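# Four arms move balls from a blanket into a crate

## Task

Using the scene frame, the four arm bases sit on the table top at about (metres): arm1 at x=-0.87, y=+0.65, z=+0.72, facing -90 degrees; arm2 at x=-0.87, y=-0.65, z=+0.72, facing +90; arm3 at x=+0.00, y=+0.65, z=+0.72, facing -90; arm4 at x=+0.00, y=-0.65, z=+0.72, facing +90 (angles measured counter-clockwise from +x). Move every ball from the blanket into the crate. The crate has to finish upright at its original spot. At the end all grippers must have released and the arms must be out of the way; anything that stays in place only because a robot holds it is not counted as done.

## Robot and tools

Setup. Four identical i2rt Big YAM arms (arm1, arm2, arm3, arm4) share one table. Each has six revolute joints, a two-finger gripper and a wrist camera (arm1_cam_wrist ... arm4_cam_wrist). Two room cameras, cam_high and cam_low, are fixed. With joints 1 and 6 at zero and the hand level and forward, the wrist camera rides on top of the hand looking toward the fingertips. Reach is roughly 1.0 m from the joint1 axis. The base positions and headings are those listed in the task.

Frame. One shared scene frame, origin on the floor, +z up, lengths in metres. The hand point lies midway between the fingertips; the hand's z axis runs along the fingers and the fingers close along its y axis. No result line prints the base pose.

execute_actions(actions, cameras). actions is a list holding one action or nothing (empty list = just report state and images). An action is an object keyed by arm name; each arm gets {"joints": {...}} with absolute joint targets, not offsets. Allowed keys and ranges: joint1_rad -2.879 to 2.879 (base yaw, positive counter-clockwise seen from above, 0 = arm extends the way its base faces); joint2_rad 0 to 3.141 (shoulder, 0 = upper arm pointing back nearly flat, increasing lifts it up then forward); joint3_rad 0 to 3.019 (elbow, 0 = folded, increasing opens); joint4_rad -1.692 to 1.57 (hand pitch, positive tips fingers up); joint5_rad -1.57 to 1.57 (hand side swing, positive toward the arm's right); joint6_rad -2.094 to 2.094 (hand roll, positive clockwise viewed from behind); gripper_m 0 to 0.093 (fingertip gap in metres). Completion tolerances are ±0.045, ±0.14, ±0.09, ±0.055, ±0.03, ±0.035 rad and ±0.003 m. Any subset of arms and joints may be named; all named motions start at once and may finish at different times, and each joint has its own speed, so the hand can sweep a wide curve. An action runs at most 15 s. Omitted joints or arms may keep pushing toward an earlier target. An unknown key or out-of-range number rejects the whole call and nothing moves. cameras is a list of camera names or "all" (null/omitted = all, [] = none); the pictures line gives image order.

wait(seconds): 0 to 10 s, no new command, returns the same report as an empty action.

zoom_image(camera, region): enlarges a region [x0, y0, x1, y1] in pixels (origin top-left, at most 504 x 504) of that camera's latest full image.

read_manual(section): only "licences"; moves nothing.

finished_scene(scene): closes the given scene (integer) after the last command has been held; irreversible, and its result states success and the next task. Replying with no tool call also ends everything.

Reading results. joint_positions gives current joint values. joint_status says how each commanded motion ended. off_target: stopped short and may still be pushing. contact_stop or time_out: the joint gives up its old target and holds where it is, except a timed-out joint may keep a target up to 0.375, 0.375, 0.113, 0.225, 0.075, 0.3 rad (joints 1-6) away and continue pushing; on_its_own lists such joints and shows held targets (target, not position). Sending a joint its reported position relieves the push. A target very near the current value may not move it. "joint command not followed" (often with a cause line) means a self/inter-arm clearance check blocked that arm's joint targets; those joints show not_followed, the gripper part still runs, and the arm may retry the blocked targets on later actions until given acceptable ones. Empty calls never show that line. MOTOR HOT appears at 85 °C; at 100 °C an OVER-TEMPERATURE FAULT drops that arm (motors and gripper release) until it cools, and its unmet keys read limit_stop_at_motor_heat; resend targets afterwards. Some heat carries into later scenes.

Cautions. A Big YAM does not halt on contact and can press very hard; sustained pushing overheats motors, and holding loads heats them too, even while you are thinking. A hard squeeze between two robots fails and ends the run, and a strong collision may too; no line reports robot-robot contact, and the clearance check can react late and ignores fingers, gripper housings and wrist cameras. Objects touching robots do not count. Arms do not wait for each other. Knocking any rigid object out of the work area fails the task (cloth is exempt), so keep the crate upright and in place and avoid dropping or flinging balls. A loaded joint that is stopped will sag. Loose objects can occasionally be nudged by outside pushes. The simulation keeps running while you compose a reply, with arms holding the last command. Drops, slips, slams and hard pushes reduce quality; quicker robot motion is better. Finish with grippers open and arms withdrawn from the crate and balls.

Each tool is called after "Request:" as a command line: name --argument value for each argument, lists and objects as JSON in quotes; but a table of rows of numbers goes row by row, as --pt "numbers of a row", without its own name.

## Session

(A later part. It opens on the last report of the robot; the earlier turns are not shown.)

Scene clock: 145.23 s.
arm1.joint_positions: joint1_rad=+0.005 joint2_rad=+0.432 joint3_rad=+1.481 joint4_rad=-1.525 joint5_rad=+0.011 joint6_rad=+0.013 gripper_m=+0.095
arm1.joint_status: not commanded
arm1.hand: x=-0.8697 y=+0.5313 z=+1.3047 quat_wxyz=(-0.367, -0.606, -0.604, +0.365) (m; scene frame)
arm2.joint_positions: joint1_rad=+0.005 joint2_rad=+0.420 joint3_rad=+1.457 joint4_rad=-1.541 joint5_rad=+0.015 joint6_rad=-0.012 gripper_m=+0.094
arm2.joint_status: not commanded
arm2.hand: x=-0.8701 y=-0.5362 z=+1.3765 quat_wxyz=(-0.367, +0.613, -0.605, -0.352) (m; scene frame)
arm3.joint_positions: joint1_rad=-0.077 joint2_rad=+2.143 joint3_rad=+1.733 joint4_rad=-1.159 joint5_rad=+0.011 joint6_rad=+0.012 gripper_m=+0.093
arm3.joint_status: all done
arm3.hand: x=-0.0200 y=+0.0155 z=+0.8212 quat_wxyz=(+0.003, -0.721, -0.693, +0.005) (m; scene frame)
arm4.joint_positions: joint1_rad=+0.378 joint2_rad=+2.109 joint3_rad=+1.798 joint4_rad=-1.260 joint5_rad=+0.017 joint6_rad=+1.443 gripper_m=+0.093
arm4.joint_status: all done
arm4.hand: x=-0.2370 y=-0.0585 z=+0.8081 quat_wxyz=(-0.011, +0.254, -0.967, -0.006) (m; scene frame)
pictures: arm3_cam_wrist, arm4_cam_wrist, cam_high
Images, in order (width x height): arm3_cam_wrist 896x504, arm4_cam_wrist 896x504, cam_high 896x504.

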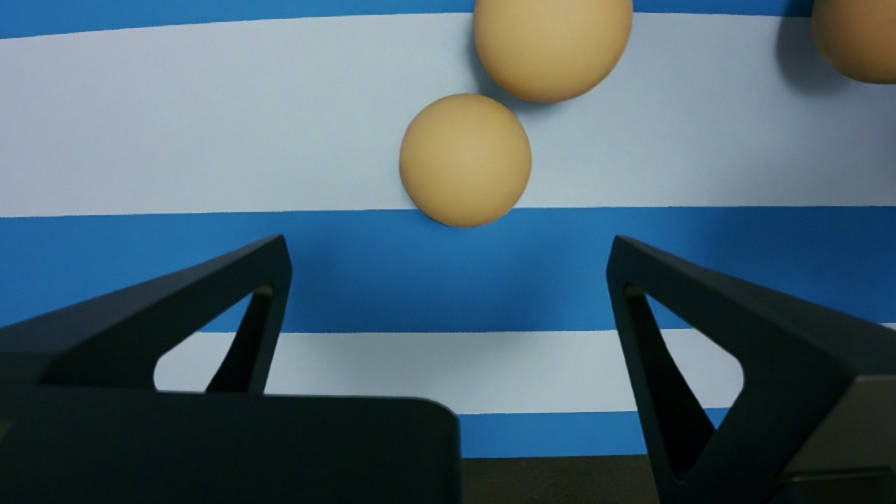

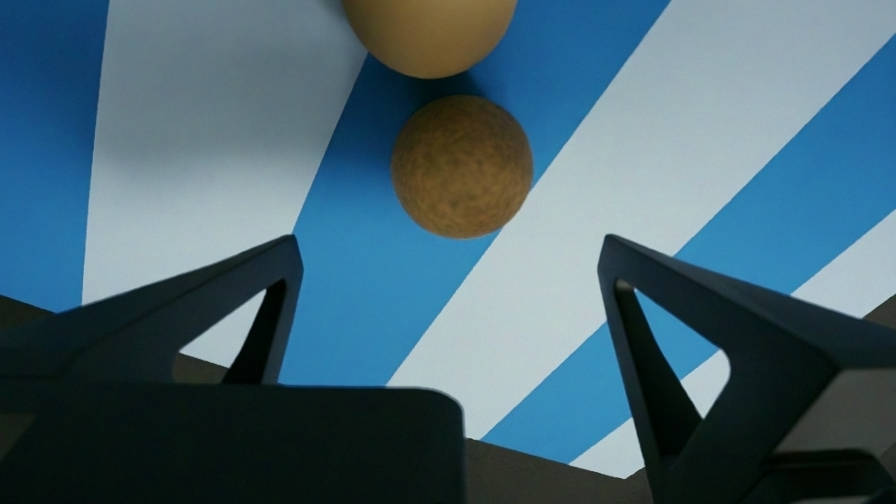

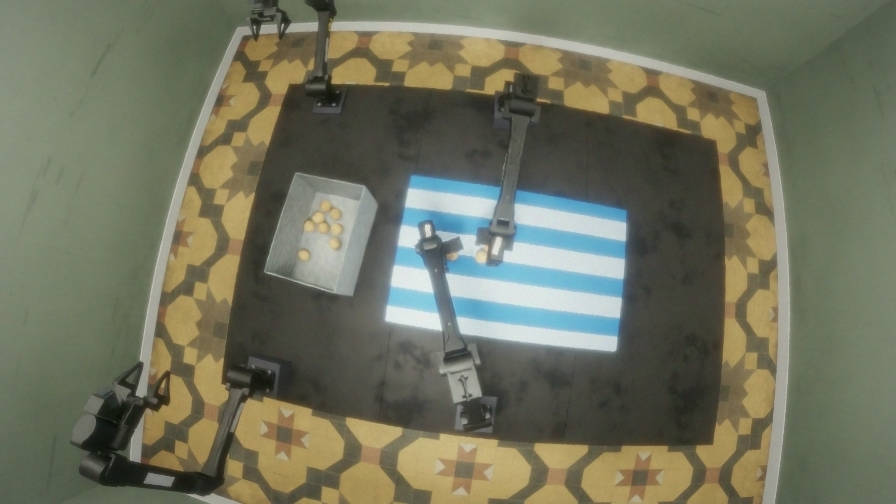

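Request:
execute_actions --actions '[{"arm4":{"joints":{"joint2_rad":2.22,"joint4_rad":-1.22}},"arm3":{"joints":{"joint2_rad":2.25,"joint4_rad":-1.08}}}]' --cameras '[]'

Request:
execute_actions --actions '[{"arm4":{"joints":{"gripper_m":0.03}},"arm3":{"joints":{"gripper_m":0.03}}}]' --cameras '["arm3_cam_wrist","arm4_cam_wrist"]'

Scene clock: 149.20 s.
arm1.joint_positions: joint1_rad=+0.005 joint2_rad=+0.432 joint3_rad=+1.481 joint4_rad=-1.525 joint5_rad=+0.011 joint6_rad=+0.013 gripper_m=+0.095
arm1.joint_status: not commanded
arm1.hand: x=-0.8697 y=+0.5313 z=+1.3047 quat_wxyz=(-0.367, -0.606, -0.604, +0.365) (m; scene frame)
arm2.joint_positions: joint1_rad=+0.005 joint2_rad=+0.420 joint3_rad=+1.457 joint4_rad=-1.541 joint5_rad=+0.015 joint6_rad=-0.012 gripper_m=+0.094
arm2.joint_status: not commanded
arm2.hand: x=-0.8701 y=-0.5362 z=+1.3765 quat_wxyz=(-0.367, +0.613, -0.605, -0.352) (m; scene frame)
arm3.joint_positions: joint1_rad=-0.077 joint2_rad=+2.267 joint3_rad=+1.733 joint4_rad=-1.091 joint5_rad=+0.011 joint6_rad=+0.012 gripper_m=+0.093
arm3.joint_status: all done
arm3.hand: x=-0.0200 y=+0.0178 z=+0.7448 quat_wxyz=(+0.023, -0.721, -0.693, -0.015) (m; scene frame)
arm4.joint_positions: joint1_rad=+0.378 joint2_rad=+2.198 joint3_rad=+1.801 joint4_rad=-1.227 joint5_rad=+0.017 joint6_rad=+1.443 gripper_m=+0.093
arm4.joint_status: all done
arm4.hand: x=-0.2372 y=-0.0576 z=+0.7541 quat_wxyz=(-0.014, +0.254, -0.967, +0.020) (m; scene frame)
pictures: none
No camera images: the call's "cameras" was empty. Leave "cameras" out to get every camera's image.

Scene clock: 149.83 s.
arm1.joint_positions: joint1_rad=+0.005 joint2_rad=+0.432 joint3_rad=+1.481 joint4_rad=-1.525 joint5_rad=+0.011 joint6_rad=+0.013 gripper_m=+0.095
arm1.joint_status: not commanded
arm1.hand: x=-0.8697 y=+0.5313 z=+1.3047 quat_wxyz=(-0.367, -0.606, -0.604, +0.365) (m; scene frame)
arm2.joint_positions: joint1_rad=+0.005 joint2_rad=+0.420 joint3_rad=+1.457 joint4_rad=-1.541 joint5_rad=+0.015 joint6_rad=-0.012 gripper_m=+0.094
arm2.joint_status: not commanded
arm2.hand: x=-0.8701 y=-0.5362 z=+1.3765 quat_wxyz=(-0.367, +0.613, -0.605, -0.352) (m; scene frame)
arm3.joint_positions: joint1_rad=-0.077 joint2_rad=+2.267 joint3_rad=+1.733 joint4_rad=-1.091 joint5_rad=+0.012 joint6_rad=+0.012 gripper_m=+0.046
arm3.joint_status: gripper_m off_target (ended at +0.046, target +0.030)
arm3.hand: x=-0.0202 y=+0.0178 z=+0.7448 quat_wxyz=(+0.023, -0.721, -0.693, -0.014) (m; scene frame)
arm4.joint_positions: joint1_rad=+0.378 joint2_rad=+2.198 joint3_rad=+1.801 joint4_rad=-1.226 joint5_rad=+0.017 joint6_rad=+1.443 gripper_m=+0.047
arm4.joint_status: gripper_m off_target (ended at +0.047, target +0.030)
arm4.hand: x=-0.2372 y=-0.0575 z=+0.7541 quat_wxyz=(-0.014, +0.254, -0.967, +0.020) (m; scene frame)
pictures: arm3_cam_wrist, arm4_cam_wrist
Images, in order (width x height): arm3_cam_wrist 896x504, arm4_cam_wrist 896x504.

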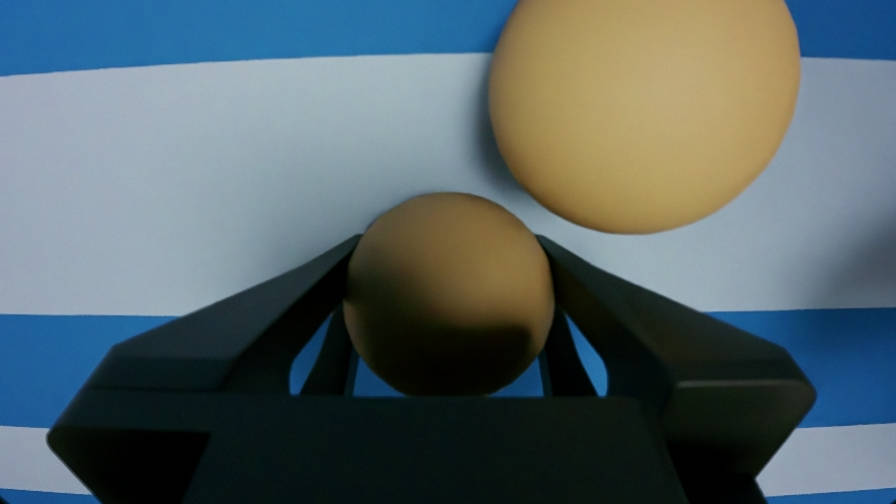

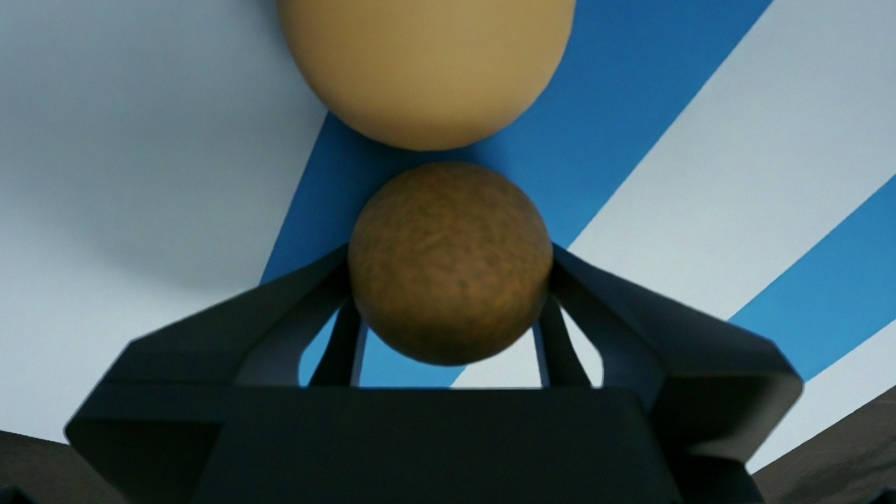

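Request:
execute_actions --actions '[{"arm4":{"joints":{"joint2_rad":1.3,"joint3_rad":1.4,"joint4_rad":-1.2}},"arm3":{"joints":{"joint2_rad":1.3,"joint3_rad":1.4,"joint4_rad":-1.2}}}]' --cameras '[]'

Request:
execute_actions --actions '[{"arm4":{"joints":{"joint1_rad":0.93,"joint2_rad":2.205,"joint3_rad":2.45,"joint4_rad":-0.945}},"arm3":{"joints":{"joint1_rad":-0.85,"joint2_rad":2.166,"joint3_rad":2.3,"joint4_rad":-0.7}}}]' --cameras '[]'

Request:
execute_actions --actions '[{"arm4":{"joints":{"gripper_m":0.093}},"arm3":{"joints":{"gripper_m":0.093}}}]' --cameras '[]'

Request:
execute_actions --actions '[{"arm4":{"joints":{"joint1_rad":0.285,"joint2_rad":1.6,"joint3_rad":1.81,"joint4_rad":-1.25}},"arm3":{"joints":{"joint1_rad":-0.125,"joint2_rad":1.3,"joint3_rad":1.5,"joint4_rad":-1.16}}}]' --cameras '[]'

Request:
execute_actions --actions '[{"arm4":{"joints":{"joint2_rad":2.08,"joint3_rad":1.815,"joint4_rad":-1.23}}}]' --cameras '["cam_high","arm4_cam_wrist"]'

Scene clock: 159.10 s.
arm1.joint_positions: joint1_rad=+0.005 joint2_rad=+0.432 joint3_rad=+1.481 joint4_rad=-1.525 joint5_rad=+0.011 joint6_rad=+0.013 gripper_m=+0.095
arm1.joint_status: not commanded
arm1.hand: x=-0.8697 y=+0.5313 z=+1.3047 quat_wxyz=(-0.367, -0.606, -0.604, +0.365) (m; scene frame)
arm2.joint_positions: joint1_rad=+0.005 joint2_rad=+0.420 joint3_rad=+1.457 joint4_rad=-1.541 joint5_rad=+0.015 joint6_rad=-0.012 gripper_m=+0.094
arm2.joint_status: not commanded
arm2.hand: x=-0.8701 y=-0.5362 z=+1.3765 quat_wxyz=(-0.367, +0.613, -0.605, -0.352) (m; scene frame)
arm3.joint_positions: joint1_rad=-0.077 joint2_rad=+1.300 joint3_rad=+1.399 joint4_rad=-1.192 joint5_rad=+0.012 joint6_rad=+0.012 gripper_m=+0.046
arm3.joint_status: all done
arm3.hand: x=-0.0156 y=+0.1715 z=+1.1399 quat_wxyz=(-0.162, -0.702, -0.672, +0.173) (m; scene frame)
arm4.joint_positions: joint1_rad=+0.378 joint2_rad=+1.287 joint3_rad=+1.411 joint4_rad=-1.201 joint5_rad=+0.017 joint6_rad=+1.443 gripper_m=+0.047
arm4.joint_status: all done
arm4.hand: x=-0.1768 y=-0.2110 z=+1.0922 quat_wxyz=(+0.021, +0.245, -0.937, -0.248) (m; scene frame)
pictures: none
No camera images: the call's "cameras" was empty. Leave "cameras" out to get every camera's image.

Scene clock: 161.23 s.
arm1.joint_positions: joint1_rad=+0.005 joint2_rad=+0.432 joint3_rad=+1.481 joint4_rad=-1.525 joint5_rad=+0.011 joint6_rad=+0.013 gripper_m=+0.095
arm1.joint_status: not commanded
arm1.hand: x=-0.8697 y=+0.5313 z=+1.3047 quat_wxyz=(-0.367, -0.606, -0.604, +0.365) (m; scene frame)
arm2.joint_positions: joint1_rad=+0.005 joint2_rad=+0.420 joint3_rad=+1.457 joint4_rad=-1.541 joint5_rad=+0.015 joint6_rad=-0.012 gripper_m=+0.094
arm2.joint_status: not commanded
arm2.hand: x=-0.8701 y=-0.5362 z=+1.3765 quat_wxyz=(-0.367, +0.613, -0.605, -0.352) (m; scene frame)
arm3.joint_positions: joint1_rad=-0.847 joint2_rad=+2.183 joint3_rad=+2.238 joint4_rad=-0.718 joint5_rad=+0.016 joint6_rad=+0.012 gripper_m=+0.046
arm3.joint_status: all done
arm3.hand: x=-0.6247 y=+0.0444 z=+1.0784 quat_wxyz=(-0.161, -0.835, -0.331, +0.408) (m; scene frame)
arm4.joint_positions: joint1_rad=+0.923 joint2_rad=+2.216 joint3_rad=+2.386 joint4_rad=-0.953 joint5_rad=+0.016 joint6_rad=+1.443 gripper_m=+0.047
arm4.joint_status: all done
arm4.hand: x=-0.6840 y=-0.1405 z=+1.0321 quat_wxyz=(+0.140, +0.465, -0.797, -0.360) (m; scene frame)
pictures: none
No camera images: the call's "cameras" was empty. Leave "cameras" out to get every camera's image.

Scene clock: 161.87 s.
arm1.joint_positions: joint1_rad=+0.005 joint2_rad=+0.432 joint3_rad=+1.481 joint4_rad=-1.525 joint5_rad=+0.011 joint6_rad=+0.013 gripper_m=+0.095
arm1.joint_status: not commanded
arm1.hand: x=-0.8697 y=+0.5313 z=+1.3047 quat_wxyz=(-0.367, -0.606, -0.604, +0.365) (m; scene frame)
arm2.joint_positions: joint1_rad=+0.005 joint2_rad=+0.420 joint3_rad=+1.457 joint4_rad=-1.541 joint5_rad=+0.015 joint6_rad=-0.012 gripper_m=+0.094
arm2.joint_status: not commanded
arm2.hand: x=-0.8701 y=-0.5362 z=+1.3765 quat_wxyz=(-0.367, +0.613, -0.605, -0.352) (m; scene frame)
arm3.joint_positions: joint1_rad=-0.847 joint2_rad=+2.183 joint3_rad=+2.238 joint4_rad=-0.718 joint5_rad=+0.016 joint6_rad=+0.012 gripper_m=+0.093
arm3.joint_status: all done
arm3.hand: x=-0.6247 y=+0.0444 z=+1.0784 quat_wxyz=(-0.161, -0.835, -0.331, +0.408) (m; scene frame)
arm4.joint_positions: joint1_rad=+0.923 joint2_rad=+2.216 joint3_rad=+2.386 joint4_rad=-0.953 joint5_rad=+0.016 joint6_rad=+1.443 gripper_m=+0.093
arm4.joint_status: all done
arm4.hand: x=-0.6840 y=-0.1405 z=+1.0321 quat_wxyz=(+0.140, +0.465, -0.797, -0.360) (m; scene frame)
pictures: none
No camera images: the call's "cameras" was empty. Leave "cameras" out to get every camera's image.

Scene clock: 163.57 s.
arm1.joint_positions: joint1_rad=+0.005 joint2_rad=+0.432 joint3_rad=+1.481 joint4_rad=-1.525 joint5_rad=+0.011 joint6_rad=+0.013 gripper_m=+0.095
arm1.joint_status: not commanded
arm1.hand: x=-0.8697 y=+0.5313 z=+1.3047 quat_wxyz=(-0.367, -0.606, -0.604, +0.365) (m; scene frame)
arm2.joint_positions: joint1_rad=+0.005 joint2_rad=+0.420 joint3_rad=+1.457 joint4_rad=-1.541 joint5_rad=+0.015 joint6_rad=-0.012 gripper_m=+0.094
arm2.joint_status: not commanded
arm2.hand: x=-0.8701 y=-0.5362 z=+1.3765 quat_wxyz=(-0.367, +0.613, -0.605, -0.352) (m; scene frame)
arm3.joint_positions: joint1_rad=-0.123 joint2_rad=+1.300 joint3_rad=+1.498 joint4_rad=-1.152 joint5_rad=+0.011 joint6_rad=+0.012 gripper_m=+0.093
arm3.joint_status: all done
arm3.hand: x=-0.0392 y=+0.1489 z=+1.1954 quat_wxyz=(-0.204, -0.703, -0.643, +0.226) (m; scene frame)
arm4.joint_positions: joint1_rad=+0.291 joint2_rad=+1.581 joint3_rad=+1.821 joint4_rad=-1.243 joint5_rad=+0.018 joint6_rad=+1.443 gripper_m=+0.093
arm4.joint_status: all done
arm4.hand: x=-0.1730 y=-0.0830 z=+1.1422 quat_wxyz=(+0.014, +0.201, -0.937, -0.285) (m; scene frame)
pictures: none
No camera images: the call's "cameras" was empty. Leave "cameras" out to get every camera's image.

Scene clock: 165.00 s.
arm1.joint_positions: joint1_rad=+0.005 joint2_rad=+0.432 joint3_rad=+1.481 joint4_rad=-1.525 joint5_rad=+0.011 joint6_rad=+0.013 gripper_m=+0.095
arm1.joint_status: not commanded
arm1.hand: x=-0.8697 y=+0.5313 z=+1.3047 quat_wxyz=(-0.367, -0.606, -0.604, +0.365) (m; scene frame)
arm2.joint_positions: joint1_rad=+0.005 joint2_rad=+0.420 joint3_rad=+1.457 joint4_rad=-1.541 joint5_rad=+0.015 joint6_rad=-0.012 gripper_m=+0.094
arm2.joint_status: not commanded
arm2.hand: x=-0.8701 y=-0.5362 z=+1.3765 quat_wxyz=(-0.367, +0.613, -0.605, -0.352) (m; scene frame)
arm3.joint_positions: joint1_rad=-0.123 joint2_rad=+1.300 joint3_rad=+1.498 joint4_rad=-1.152 joint5_rad=+0.011 joint6_rad=+0.012 gripper_m=+0.093
arm3.joint_status: not commanded
arm3.hand: x=-0.0392 y=+0.1489 z=+1.1954 quat_wxyz=(-0.204, -0.703, -0.643, +0.226) (m; scene frame)
arm4.joint_positions: joint1_rad=+0.291 joint2_rad=+2.109 joint3_rad=+1.798 joint4_rad=-1.236 joint5_rad=+0.018 joint6_rad=+1.443 gripper_m=+0.093
arm4.joint_status: all done
arm4.hand: x=-0.1863 y=-0.0345 z=+0.8085 quat_wxyz=(-0.010, +0.211, -0.977, -0.018) (m; scene frame)
pictures: arm4_cam_wrist, cam_high
Images, in order (width x height): arm4_cam_wrist 896x504, cam_high 896x504.

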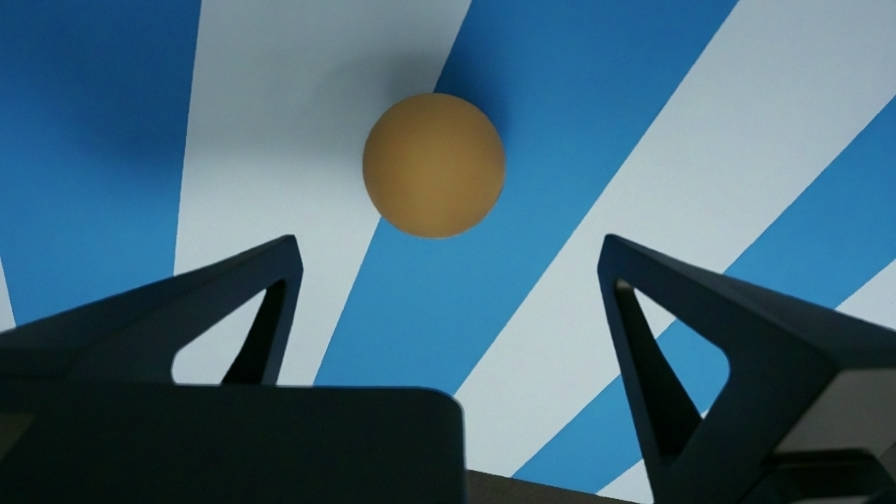

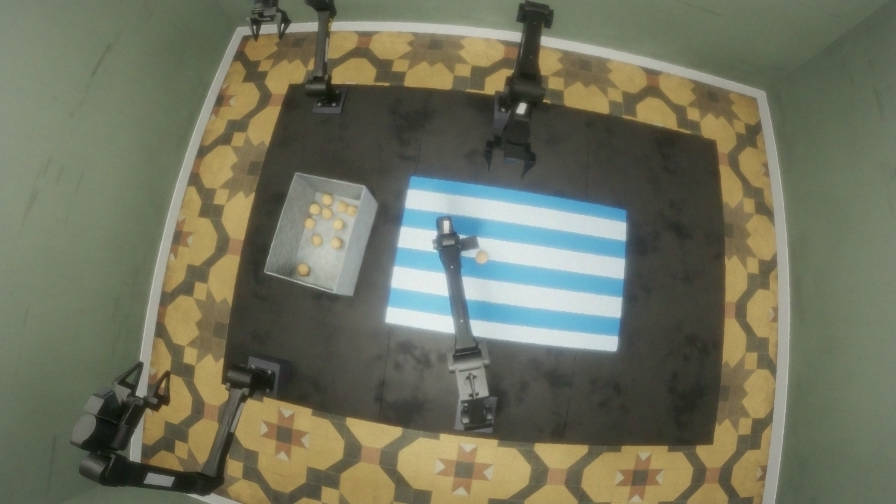

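Request:
execute_actions --actions '[{"arm4":{"joints":{"joint2_rad":2.225,"joint4_rad":-1.17}}}]' --cameras '[]'

Request:
execute_actions --actions '[{"arm4":{"joints":{"gripper_m":0.03}}}]' --cameras '[]'

Request:
execute_actions --actions '[{"arm4":{"joints":{"joint1_rad":0.6,"joint2_rad":1.3,"joint3_rad":1.4,"joint4_rad":-1.2}}}]' --cameras '[]'

Request:
execute_actions --actions '[{"arm4":{"joints":{"joint1_rad":0.93,"joint2_rad":2.205,"joint3_rad":2.45,"joint4_rad":-0.945}},"arm3":{"joints":{"joint2_rad":2.15,"joint3_rad":1.76,"joint4_rad":-0.99}}}]' --cameras '["arm3_cam_wrist"]'

Request:
execute_actions --actions '[{"arm4":{"joints":{"gripper_m":0.093}}}]' --cameras '[]'

Scene clock: 170.37 s.
arm1.joint_positions: joint1_rad=+0.005 joint2_rad=+0.432 joint3_rad=+1.481 joint4_rad=-1.525 joint5_rad=+0.011 joint6_rad=+0.013 gripper_m=+0.095
arm1.joint_status: not commanded
arm1.hand: x=-0.8697 y=+0.5313 z=+1.3047 quat_wxyz=(-0.367, -0.606, -0.604, +0.365) (m; scene frame)
arm2.joint_positions: joint1_rad=+0.005 joint2_rad=+0.420 joint3_rad=+1.457 joint4_rad=-1.541 joint5_rad=+0.015 joint6_rad=-0.012 gripper_m=+0.094
arm2.joint_status: not commanded
arm2.hand: x=-0.8701 y=-0.5362 z=+1.3765 quat_wxyz=(-0.367, +0.613, -0.605, -0.352) (m; scene frame)
arm3.joint_positions: joint1_rad=-0.123 joint2_rad=+1.300 joint3_rad=+1.498 joint4_rad=-1.152 joint5_rad=+0.011 joint6_rad=+0.012 gripper_m=+0.093
arm3.joint_status: not commanded
arm3.hand: x=-0.0392 y=+0.1489 z=+1.1954 quat_wxyz=(-0.204, -0.703, -0.643, +0.226) (m; scene frame)
arm4.joint_positions: joint1_rad=+0.291 joint2_rad=+2.202 joint3_rad=+1.801 joint4_rad=-1.176 joint5_rad=+0.017 joint6_rad=+1.444 gripper_m=+0.093
arm4.joint_status: all done
arm4.hand: x=-0.1884 y=-0.0274 z=+0.7522 quat_wxyz=(-0.011, +0.211, -0.977, -0.003) (m; scene frame)
pictures: none
No camera images: the call's "cameras" was empty. Leave "cameras" out to get every camera's image.

Scene clock: 171.00 s.
arm1.joint_positions: joint1_rad=+0.005 joint2_rad=+0.432 joint3_rad=+1.481 joint4_rad=-1.525 joint5_rad=+0.011 joint6_rad=+0.013 gripper_m=+0.095
arm1.joint_status: not commanded
arm1.hand: x=-0.8697 y=+0.5313 z=+1.3047 quat_wxyz=(-0.367, -0.606, -0.604, +0.365) (m; scene frame)
arm2.joint_positions: joint1_rad=+0.005 joint2_rad=+0.420 joint3_rad=+1.457 joint4_rad=-1.541 joint5_rad=+0.015 joint6_rad=-0.012 gripper_m=+0.094
arm2.joint_status: not commanded
arm2.hand: x=-0.8701 y=-0.5362 z=+1.3765 quat_wxyz=(-0.367, +0.613, -0.605, -0.352) (m; scene frame)
arm3.joint_positions: joint1_rad=-0.123 joint2_rad=+1.300 joint3_rad=+1.498 joint4_rad=-1.152 joint5_rad=+0.011 joint6_rad=+0.012 gripper_m=+0.093
arm3.joint_status: not commanded
arm3.hand: x=-0.0392 y=+0.1489 z=+1.1954 quat_wxyz=(-0.204, -0.703, -0.643, +0.226) (m; scene frame)
arm4.joint_positions: joint1_rad=+0.291 joint2_rad=+2.202 joint3_rad=+1.801 joint4_rad=-1.176 joint5_rad=+0.017 joint6_rad=+1.444 gripper_m=+0.047
arm4.joint_status: gripper_m off_target (ended at +0.047, target +0.030)
arm4.hand: x=-0.1884 y=-0.0274 z=+0.7522 quat_wxyz=(-0.011, +0.211, -0.977, -0.003) (m; scene frame)
pictures: none
No camera images: the call's "cameras" was empty. Leave "cameras" out to get every camera's image.

Scene clock: 172.70 s.
arm1.joint_positions: joint1_rad=+0.005 joint2_rad=+0.432 joint3_rad=+1.481 joint4_rad=-1.525 joint5_rad=+0.011 joint6_rad=+0.013 gripper_m=+0.095
arm1.joint_status: not commanded
arm1.hand: x=-0.8697 y=+0.5313 z=+1.3047 quat_wxyz=(-0.367, -0.606, -0.604, +0.365) (m; scene frame)
arm2.joint_positions: joint1_rad=+0.005 joint2_rad=+0.420 joint3_rad=+1.457 joint4_rad=-1.541 joint5_rad=+0.015 joint6_rad=-0.012 gripper_m=+0.094
arm2.joint_status: not commanded
arm2.hand: x=-0.8701 y=-0.5362 z=+1.3765 quat_wxyz=(-0.367, +0.613, -0.605, -0.352) (m; scene frame)
arm3.joint_positions: joint1_rad=-0.123 joint2_rad=+1.300 joint3_rad=+1.498 joint4_rad=-1.152 joint5_rad=+0.011 joint6_rad=+0.012 gripper_m=+0.093
arm3.joint_status: not commanded
arm3.hand: x=-0.0392 y=+0.1489 z=+1.1954 quat_wxyz=(-0.204, -0.703, -0.643, +0.226) (m; scene frame)
arm4.joint_positions: joint1_rad=+0.592 joint2_rad=+1.288 joint3_rad=+1.411 joint4_rad=-1.192 joint5_rad=+0.014 joint6_rad=+1.444 gripper_m=+0.047
arm4.joint_status: all done
arm4.hand: x=-0.2683 y=-0.2572 z=+1.0927 quat_wxyz=(+0.049, +0.343, -0.905, -0.248) (m; scene frame)
pictures: none
No camera images: the call's "cameras" was empty. Leave "cameras" out to get every camera's image.

Scene clock: 174.50 s.
arm1.joint_positions: joint1_rad=+0.005 joint2_rad=+0.432 joint3_rad=+1.481 joint4_rad=-1.525 joint5_rad=+0.011 joint6_rad=+0.013 gripper_m=+0.095
arm1.joint_status: not commanded
arm1.hand: x=-0.8697 y=+0.5313 z=+1.3047 quat_wxyz=(-0.367, -0.606, -0.604, +0.365) (m; scene frame)
arm2.joint_positions: joint1_rad=+0.005 joint2_rad=+0.420 joint3_rad=+1.457 joint4_rad=-1.541 joint5_rad=+0.015 joint6_rad=-0.012 gripper_m=+0.094
arm2.joint_status: not commanded
arm2.hand: x=-0.8701 y=-0.5362 z=+1.3765 quat_wxyz=(-0.367, +0.613, -0.605, -0.352) (m; scene frame)
arm3.joint_positions: joint1_rad=-0.123 joint2_rad=+2.154 joint3_rad=+1.733 joint4_rad=-0.993 joint5_rad=+0.011 joint6_rad=+0.012 gripper_m=+0.093
arm3.joint_status: all done
arm3.hand: x=-0.0523 y=-0.0219 z=+0.8177 quat_wxyz=(-0.049, -0.735, -0.674, +0.061) (m; scene frame)
arm4.joint_positions: joint1_rad=+0.930 joint2_rad=+2.216 joint3_rad=+2.385 joint4_rad=-0.955 joint5_rad=+0.014 joint6_rad=+1.444 gripper_m=+0.047
arm4.joint_status: all done
arm4.hand: x=-0.6871 y=-0.1454 z=+1.0307 quat_wxyz=(+0.141, +0.468, -0.796, -0.358) (m; scene frame)
pictures: arm3_cam_wrist
Images, in order (width x height): arm3_cam_wrist 896x504.

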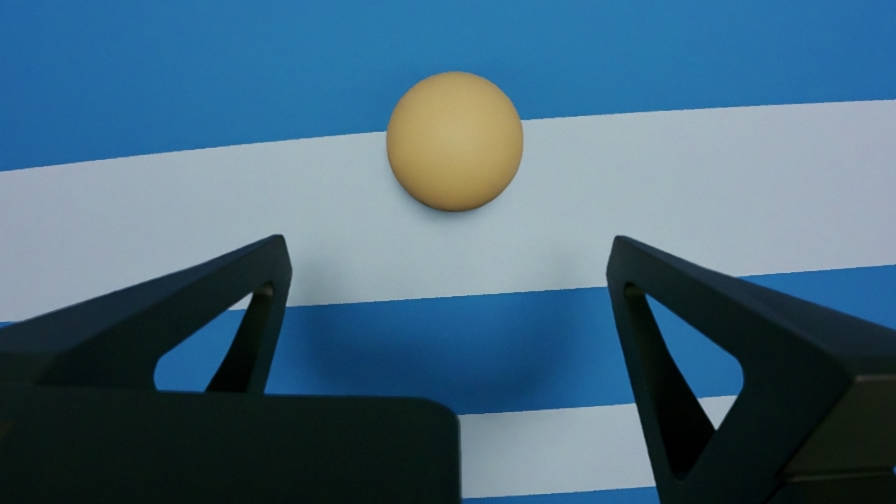

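Scene clock: 175.13 s.
arm1.joint_positions: joint1_rad=+0.005 joint2_rad=+0.432 joint3_rad=+1.481 joint4_rad=-1.525 joint5_rad=+0.011 joint6_rad=+0.013 gripper_m=+0.095
arm1.joint_status: not commanded
arm1.hand: x=-0.8697 y=+0.5313 z=+1.3047 quat_wxyz=(-0.367, -0.606, -0.604, +0.365) (m; scene frame)
arm2.joint_positions: joint1_rad=+0.005 joint2_rad=+0.420 joint3_rad=+1.457 joint4_rad=-1.541 joint5_rad=+0.015 joint6_rad=-0.012 gripper_m=+0.094
arm2.joint_status: not commanded
arm2.hand: x=-0.8701 y=-0.5362 z=+1.3765 quat_wxyz=(-0.367, +0.613, -0.605, -0.352) (m; scene frame)
arm3.joint_positions: joint1_rad=-0.123 joint2_rad=+2.154 joint3_rad=+1.733 joint4_rad=-0.993 joint5_rad=+0.011 joint6_rad=+0.012 gripper_m=+0.093
arm3.joint_status: not commanded
arm3.hand: x=-0.0523 y=-0.0219 z=+0.8177 quat_wxyz=(-0.049, -0.735, -0.674, +0.061) (m; scene frame)
arm4.joint_positions: joint1_rad=+0.930 joint2_rad=+2.216 joint3_rad=+2.385 joint4_rad=-0.955 joint5_rad=+0.014 joint6_rad=+1.444 gripper_m=+0.093
arm4.joint_status: all done
arm4.hand: x=-0.6871 y=-0.1454 z=+1.0307 quat_wxyz=(+0.141, +0.468, -0.796, -0.358) (m; scene frame)
pictures: none
No camera images: the call's "cameras" was empty. Leave "cameras" out to get every camera's image.

Ball ~1.5 cm further forward.

Request:
execute_actions --actions '[{"arm3":{"joints":{"joint2_rad":2.26,"joint4_rad":-0.85}},"arm4":{"joints":{"joint1_rad":0.0,"joint2_rad":0.6,"joint3_rad":1.4,"joint4_rad":-1.4,"joint6_rad":0}}}]' --cameras '[]'

Request:
execute_actions --actions '[{"arm3":{"joints":{"gripper_m":0.03}}}]' --cameras '["arm3_cam_wrist"]'

Request:
execute_actions --actions '[{"arm3":{"joints":{"joint1_rad":-0.5,"joint2_rad":1.3,"joint3_rad":1.4,"joint4_rad":-1.2}}}]' --cameras '[]'

Request:
execute_actions --actions '[{"arm3":{"joints":{"joint1_rad":-0.85,"joint2_rad":2.166,"joint3_rad":2.3,"joint4_rad":-0.7}}}]' --cameras '[]'

Request:
execute_actions --actions '[{"arm3":{"joints":{"gripper_m":0.093}}}]' --cameras '[]'

Request:
execute_actions --actions '[{"arm3":{"joints":{"joint1_rad":0.0,"joint2_rad":0.6,"joint3_rad":1.4,"joint4_rad":-1.4}}}]' --cameras '["cam_high"]'

Scene clock: 183.70 s.
arm1.joint_positions: joint1_rad=+0.005 joint2_rad=+0.432 joint3_rad=+1.481 joint4_rad=-1.525 joint5_rad=+0.011 joint6_rad=+0.013 gripper_m=+0.095
arm1.joint_status: not commanded
arm1.hand: x=-0.8697 y=+0.5313 z=+1.3047 quat_wxyz=(-0.367, -0.606, -0.604, +0.365) (m; scene frame)
arm2.joint_positions: joint1_rad=+0.005 joint2_rad=+0.420 joint3_rad=+1.457 joint4_rad=-1.541 joint5_rad=+0.015 joint6_rad=-0.012 gripper_m=+0.094
arm2.joint_status: not commanded
arm2.hand: x=-0.8701 y=-0.5362 z=+1.3765 quat_wxyz=(-0.367, +0.613, -0.605, -0.352) (m; scene frame)
arm3.joint_positions: joint1_rad=-0.123 joint2_rad=+2.269 joint3_rad=+1.733 joint4_rad=-0.862 joint5_rad=+0.011 joint6_rad=+0.012 gripper_m=+0.093
arm3.joint_status: all done
arm3.hand: x=-0.0533 y=-0.0357 z=+0.7469 quat_wxyz=(-0.055, -0.734, -0.673, +0.067) (m; scene frame)
arm4.joint_positions: joint1_rad=+0.007 joint2_rad=+0.604 joint3_rad=+1.411 joint4_rad=-1.393 joint5_rad=+0.019 joint6_rad=+0.010 gripper_m=+0.093
arm4.joint_status: all done
arm4.hand: x=-0.0002 y=-0.4383 z=+1.2879 quat_wxyz=(-0.340, +0.620, -0.623, -0.336) (m; scene frame)
pictures: none
No camera images: the call's "cameras" was empty. Leave "cameras" out to get every camera's image.

Scene clock: 184.33 s.
arm1.joint_positions: joint1_rad=+0.005 joint2_rad=+0.432 joint3_rad=+1.481 joint4_rad=-1.525 joint5_rad=+0.011 joint6_rad=+0.013 gripper_m=+0.095
arm1.joint_status: not commanded
arm1.hand: x=-0.8697 y=+0.5313 z=+1.3047 quat_wxyz=(-0.367, -0.606, -0.604, +0.365) (m; scene frame)
arm2.joint_positions: joint1_rad=+0.005 joint2_rad=+0.420 joint3_rad=+1.457 joint4_rad=-1.541 joint5_rad=+0.015 joint6_rad=-0.012 gripper_m=+0.094
arm2.joint_status: not commanded
arm2.hand: x=-0.8701 y=-0.5362 z=+1.3765 quat_wxyz=(-0.367, +0.613, -0.605, -0.352) (m; scene frame)
arm3.joint_positions: joint1_rad=-0.123 joint2_rad=+2.269 joint3_rad=+1.733 joint4_rad=-0.862 joint5_rad=+0.012 joint6_rad=+0.012 gripper_m=+0.047
arm3.joint_status: gripper_m off_target (ended at +0.047, target +0.030)
arm3.hand: x=-0.0534 y=-0.0357 z=+0.7469 quat_wxyz=(-0.055, -0.734, -0.673, +0.067) (m; scene frame)
arm4.joint_positions: joint1_rad=+0.007 joint2_rad=+0.604 joint3_rad=+1.411 joint4_rad=-1.393 joint5_rad=+0.019 joint6_rad=+0.009 gripper_m=+0.093
arm4.joint_status: not commanded
arm4.hand: x=-0.0002 y=-0.4383 z=+1.2879 quat_wxyz=(-0.340, +0.620, -0.622, -0.336) (m; scene frame)
pictures: arm3_cam_wrist
Images, in order (width x height): arm3_cam_wrist 896x504.

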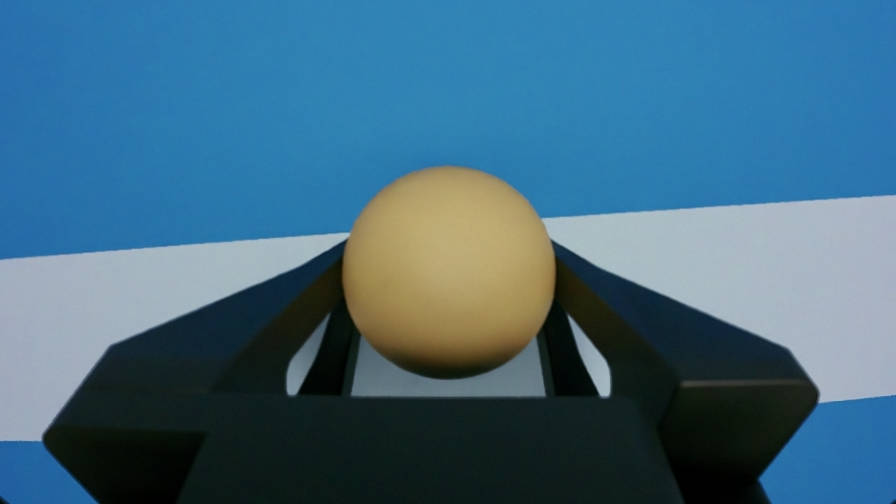

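Scene clock: 186.03 s.
arm1.joint_positions: joint1_rad=+0.005 joint2_rad=+0.432 joint3_rad=+1.481 joint4_rad=-1.525 joint5_rad=+0.011 joint6_rad=+0.013 gripper_m=+0.095
arm1.joint_status: not commanded
arm1.hand: x=-0.8697 y=+0.5313 z=+1.3047 quat_wxyz=(-0.367, -0.606, -0.604, +0.365) (m; scene frame)
arm2.joint_positions: joint1_rad=+0.005 joint2_rad=+0.420 joint3_rad=+1.457 joint4_rad=-1.541 joint5_rad=+0.015 joint6_rad=-0.012 gripper_m=+0.094
arm2.joint_status: not commanded
arm2.hand: x=-0.8701 y=-0.5362 z=+1.3765 quat_wxyz=(-0.367, +0.613, -0.605, -0.352) (m; scene frame)
arm3.joint_positions: joint1_rad=-0.493 joint2_rad=+1.300 joint3_rad=+1.398 joint4_rad=-1.191 joint5_rad=+0.016 joint6_rad=+0.012 gripper_m=+0.047
arm3.joint_status: all done
arm3.hand: x=-0.2083 y=+0.2188 z=+1.1400 quat_wxyz=(-0.121, -0.825, -0.512, +0.204) (m; scene frame)
arm4.joint_positions: joint1_rad=+0.007 joint2_rad=+0.604 joint3_rad=+1.411 joint4_rad=-1.393 joint5_rad=+0.019 joint6_rad=+0.009 gripper_m=+0.093
arm4.joint_status: not commanded
arm4.hand: x=-0.0002 y=-0.4383 z=+1.2879 quat_wxyz=(-0.340, +0.620, -0.622, -0.336) (m; scene frame)
pictures: none
No camera images: the call's "cameras" was empty. Leave "cameras" out to get every camera's image.

Scene clock: 187.83 s.
arm1.joint_positions: joint1_rad=+0.005 joint2_rad=+0.432 joint3_rad=+1.481 joint4_rad=-1.525 joint5_rad=+0.011 joint6_rad=+0.013 gripper_m=+0.095
arm1.joint_status: not commanded
arm1.hand: x=-0.8697 y=+0.5313 z=+1.3047 quat_wxyz=(-0.367, -0.606, -0.604, +0.365) (m; scene frame)
arm2.joint_positions: joint1_rad=+0.005 joint2_rad=+0.420 joint3_rad=+1.457 joint4_rad=-1.541 joint5_rad=+0.015 joint6_rad=-0.012 gripper_m=+0.094
arm2.joint_status: not commanded
arm2.hand: x=-0.8701 y=-0.5362 z=+1.3765 quat_wxyz=(-0.367, +0.613, -0.605, -0.352) (m; scene frame)
arm3.joint_positions: joint1_rad=-0.849 joint2_rad=+2.184 joint3_rad=+2.237 joint4_rad=-0.719 joint5_rad=+0.015 joint6_rad=+0.012 gripper_m=+0.047
arm3.joint_status: all done
arm3.hand: x=-0.6258 y=+0.0459 z=+1.0775 quat_wxyz=(-0.161, -0.836, -0.330, +0.407) (m; scene frame)
arm4.joint_positions: joint1_rad=+0.007 joint2_rad=+0.604 joint3_rad=+1.411 joint4_rad=-1.393 joint5_rad=+0.019 joint6_rad=+0.009 gripper_m=+0.093
arm4.joint_status: not commanded
arm4.hand: x=-0.0002 y=-0.4383 z=+1.2879 quat_wxyz=(-0.340, +0.620, -0.622, -0.336) (m; scene frame)
pictures: none
No camera images: the call's "cameras" was empty. Leave "cameras" out to get every camera's image.

Scene clock: 188.47 s.
arm1.joint_positions: joint1_rad=+0.005 joint2_rad=+0.432 joint3_rad=+1.481 joint4_rad=-1.525 joint5_rad=+0.011 joint6_rad=+0.013 gripper_m=+0.095
arm1.joint_status: not commanded
arm1.hand: x=-0.8697 y=+0.5313 z=+1.3047 quat_wxyz=(-0.367, -0.606, -0.604, +0.365) (m; scene frame)
arm2.joint_positions: joint1_rad=+0.005 joint2_rad=+0.420 joint3_rad=+1.457 joint4_rad=-1.541 joint5_rad=+0.015 joint6_rad=-0.012 gripper_m=+0.094
arm2.joint_status: not commanded
arm2.hand: x=-0.8701 y=-0.5362 z=+1.3765 quat_wxyz=(-0.367, +0.613, -0.605, -0.352) (m; scene frame)
arm3.joint_positions: joint1_rad=-0.849 joint2_rad=+2.184 joint3_rad=+2.237 joint4_rad=-0.719 joint5_rad=+0.015 joint6_rad=+0.012 gripper_m=+0.093
arm3.joint_status: all done
arm3.hand: x=-0.6258 y=+0.0459 z=+1.0775 quat_wxyz=(-0.161, -0.836, -0.330, +0.407) (m; scene frame)
arm4.joint_positions: joint1_rad=+0.007 joint2_rad=+0.604 joint3_rad=+1.411 joint4_rad=-1.393 joint5_rad=+0.019 joint6_rad=+0.009 gripper_m=+0.093
arm4.joint_status: not commanded
arm4.hand: x=-0.0002 y=-0.4383 z=+1.2879 quat_wxyz=(-0.340, +0.620, -0.622, -0.336) (m; scene frame)
pictures: none
No camera images: the call's "cameras" was empty. Leave "cameras" out to get every camera's image.

Scene clock: 190.37 s.
arm1.joint_positions: joint1_rad=+0.005 joint2_rad=+0.432 joint3_rad=+1.481 joint4_rad=-1.525 joint5_rad=+0.011 joint6_rad=+0.013 gripper_m=+0.095
arm1.joint_status: not commanded
arm1.hand: x=-0.8697 y=+0.5313 z=+1.3047 quat_wxyz=(-0.367, -0.606, -0.604, +0.365) (m; scene frame)
arm2.joint_positions: joint1_rad=+0.005 joint2_rad=+0.420 joint3_rad=+1.457 joint4_rad=-1.541 joint5_rad=+0.015 joint6_rad=-0.012 gripper_m=+0.094
arm2.joint_status: not commanded
arm2.hand: x=-0.8701 y=-0.5362 z=+1.3765 quat_wxyz=(-0.367, +0.613, -0.605, -0.352) (m; scene frame)
arm3.joint_positions: joint1_rad=-0.007 joint2_rad=+0.593 joint3_rad=+1.403 joint4_rad=-1.391 joint5_rad=+0.010 joint6_rad=+0.012 gripper_m=+0.093
arm3.joint_status: all done
arm3.hand: x=+0.0073 y=+0.4356 z=+1.3468 quat_wxyz=(-0.341, -0.615, -0.630, +0.330) (m; scene frame)
arm4.joint_positions: joint1_rad=+0.007 joint2_rad=+0.604 joint3_rad=+1.411 joint4_rad=-1.393 joint5_rad=+0.019 joint6_rad=+0.009 gripper_m=+0.093
arm4.joint_status: not commanded
arm4.hand: x=-0.0002 y=-0.4383 z=+1.2879 quat_wxyz=(-0.340, +0.620, -0.622, -0.336) (m; scene frame)
pictures: cam_high
Images, in order (width x height): cam_high 896x504.

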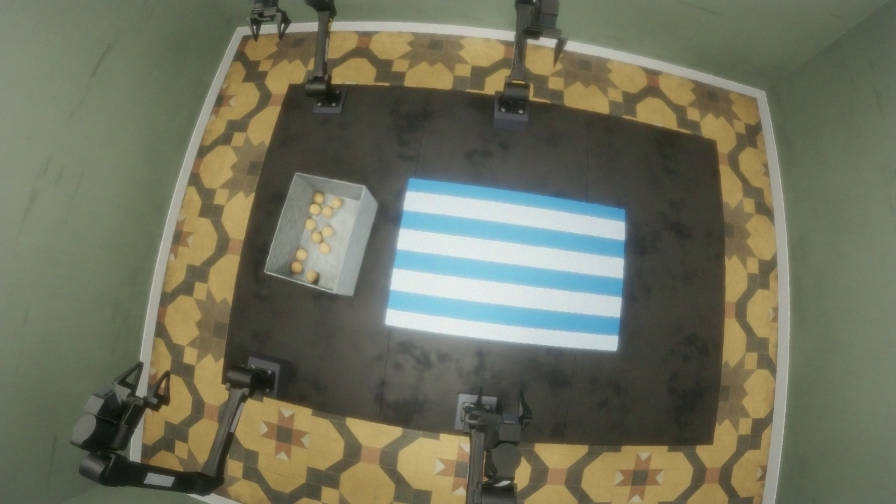

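Request:
finished_scene --scene 1

The scene is finished: the task was done.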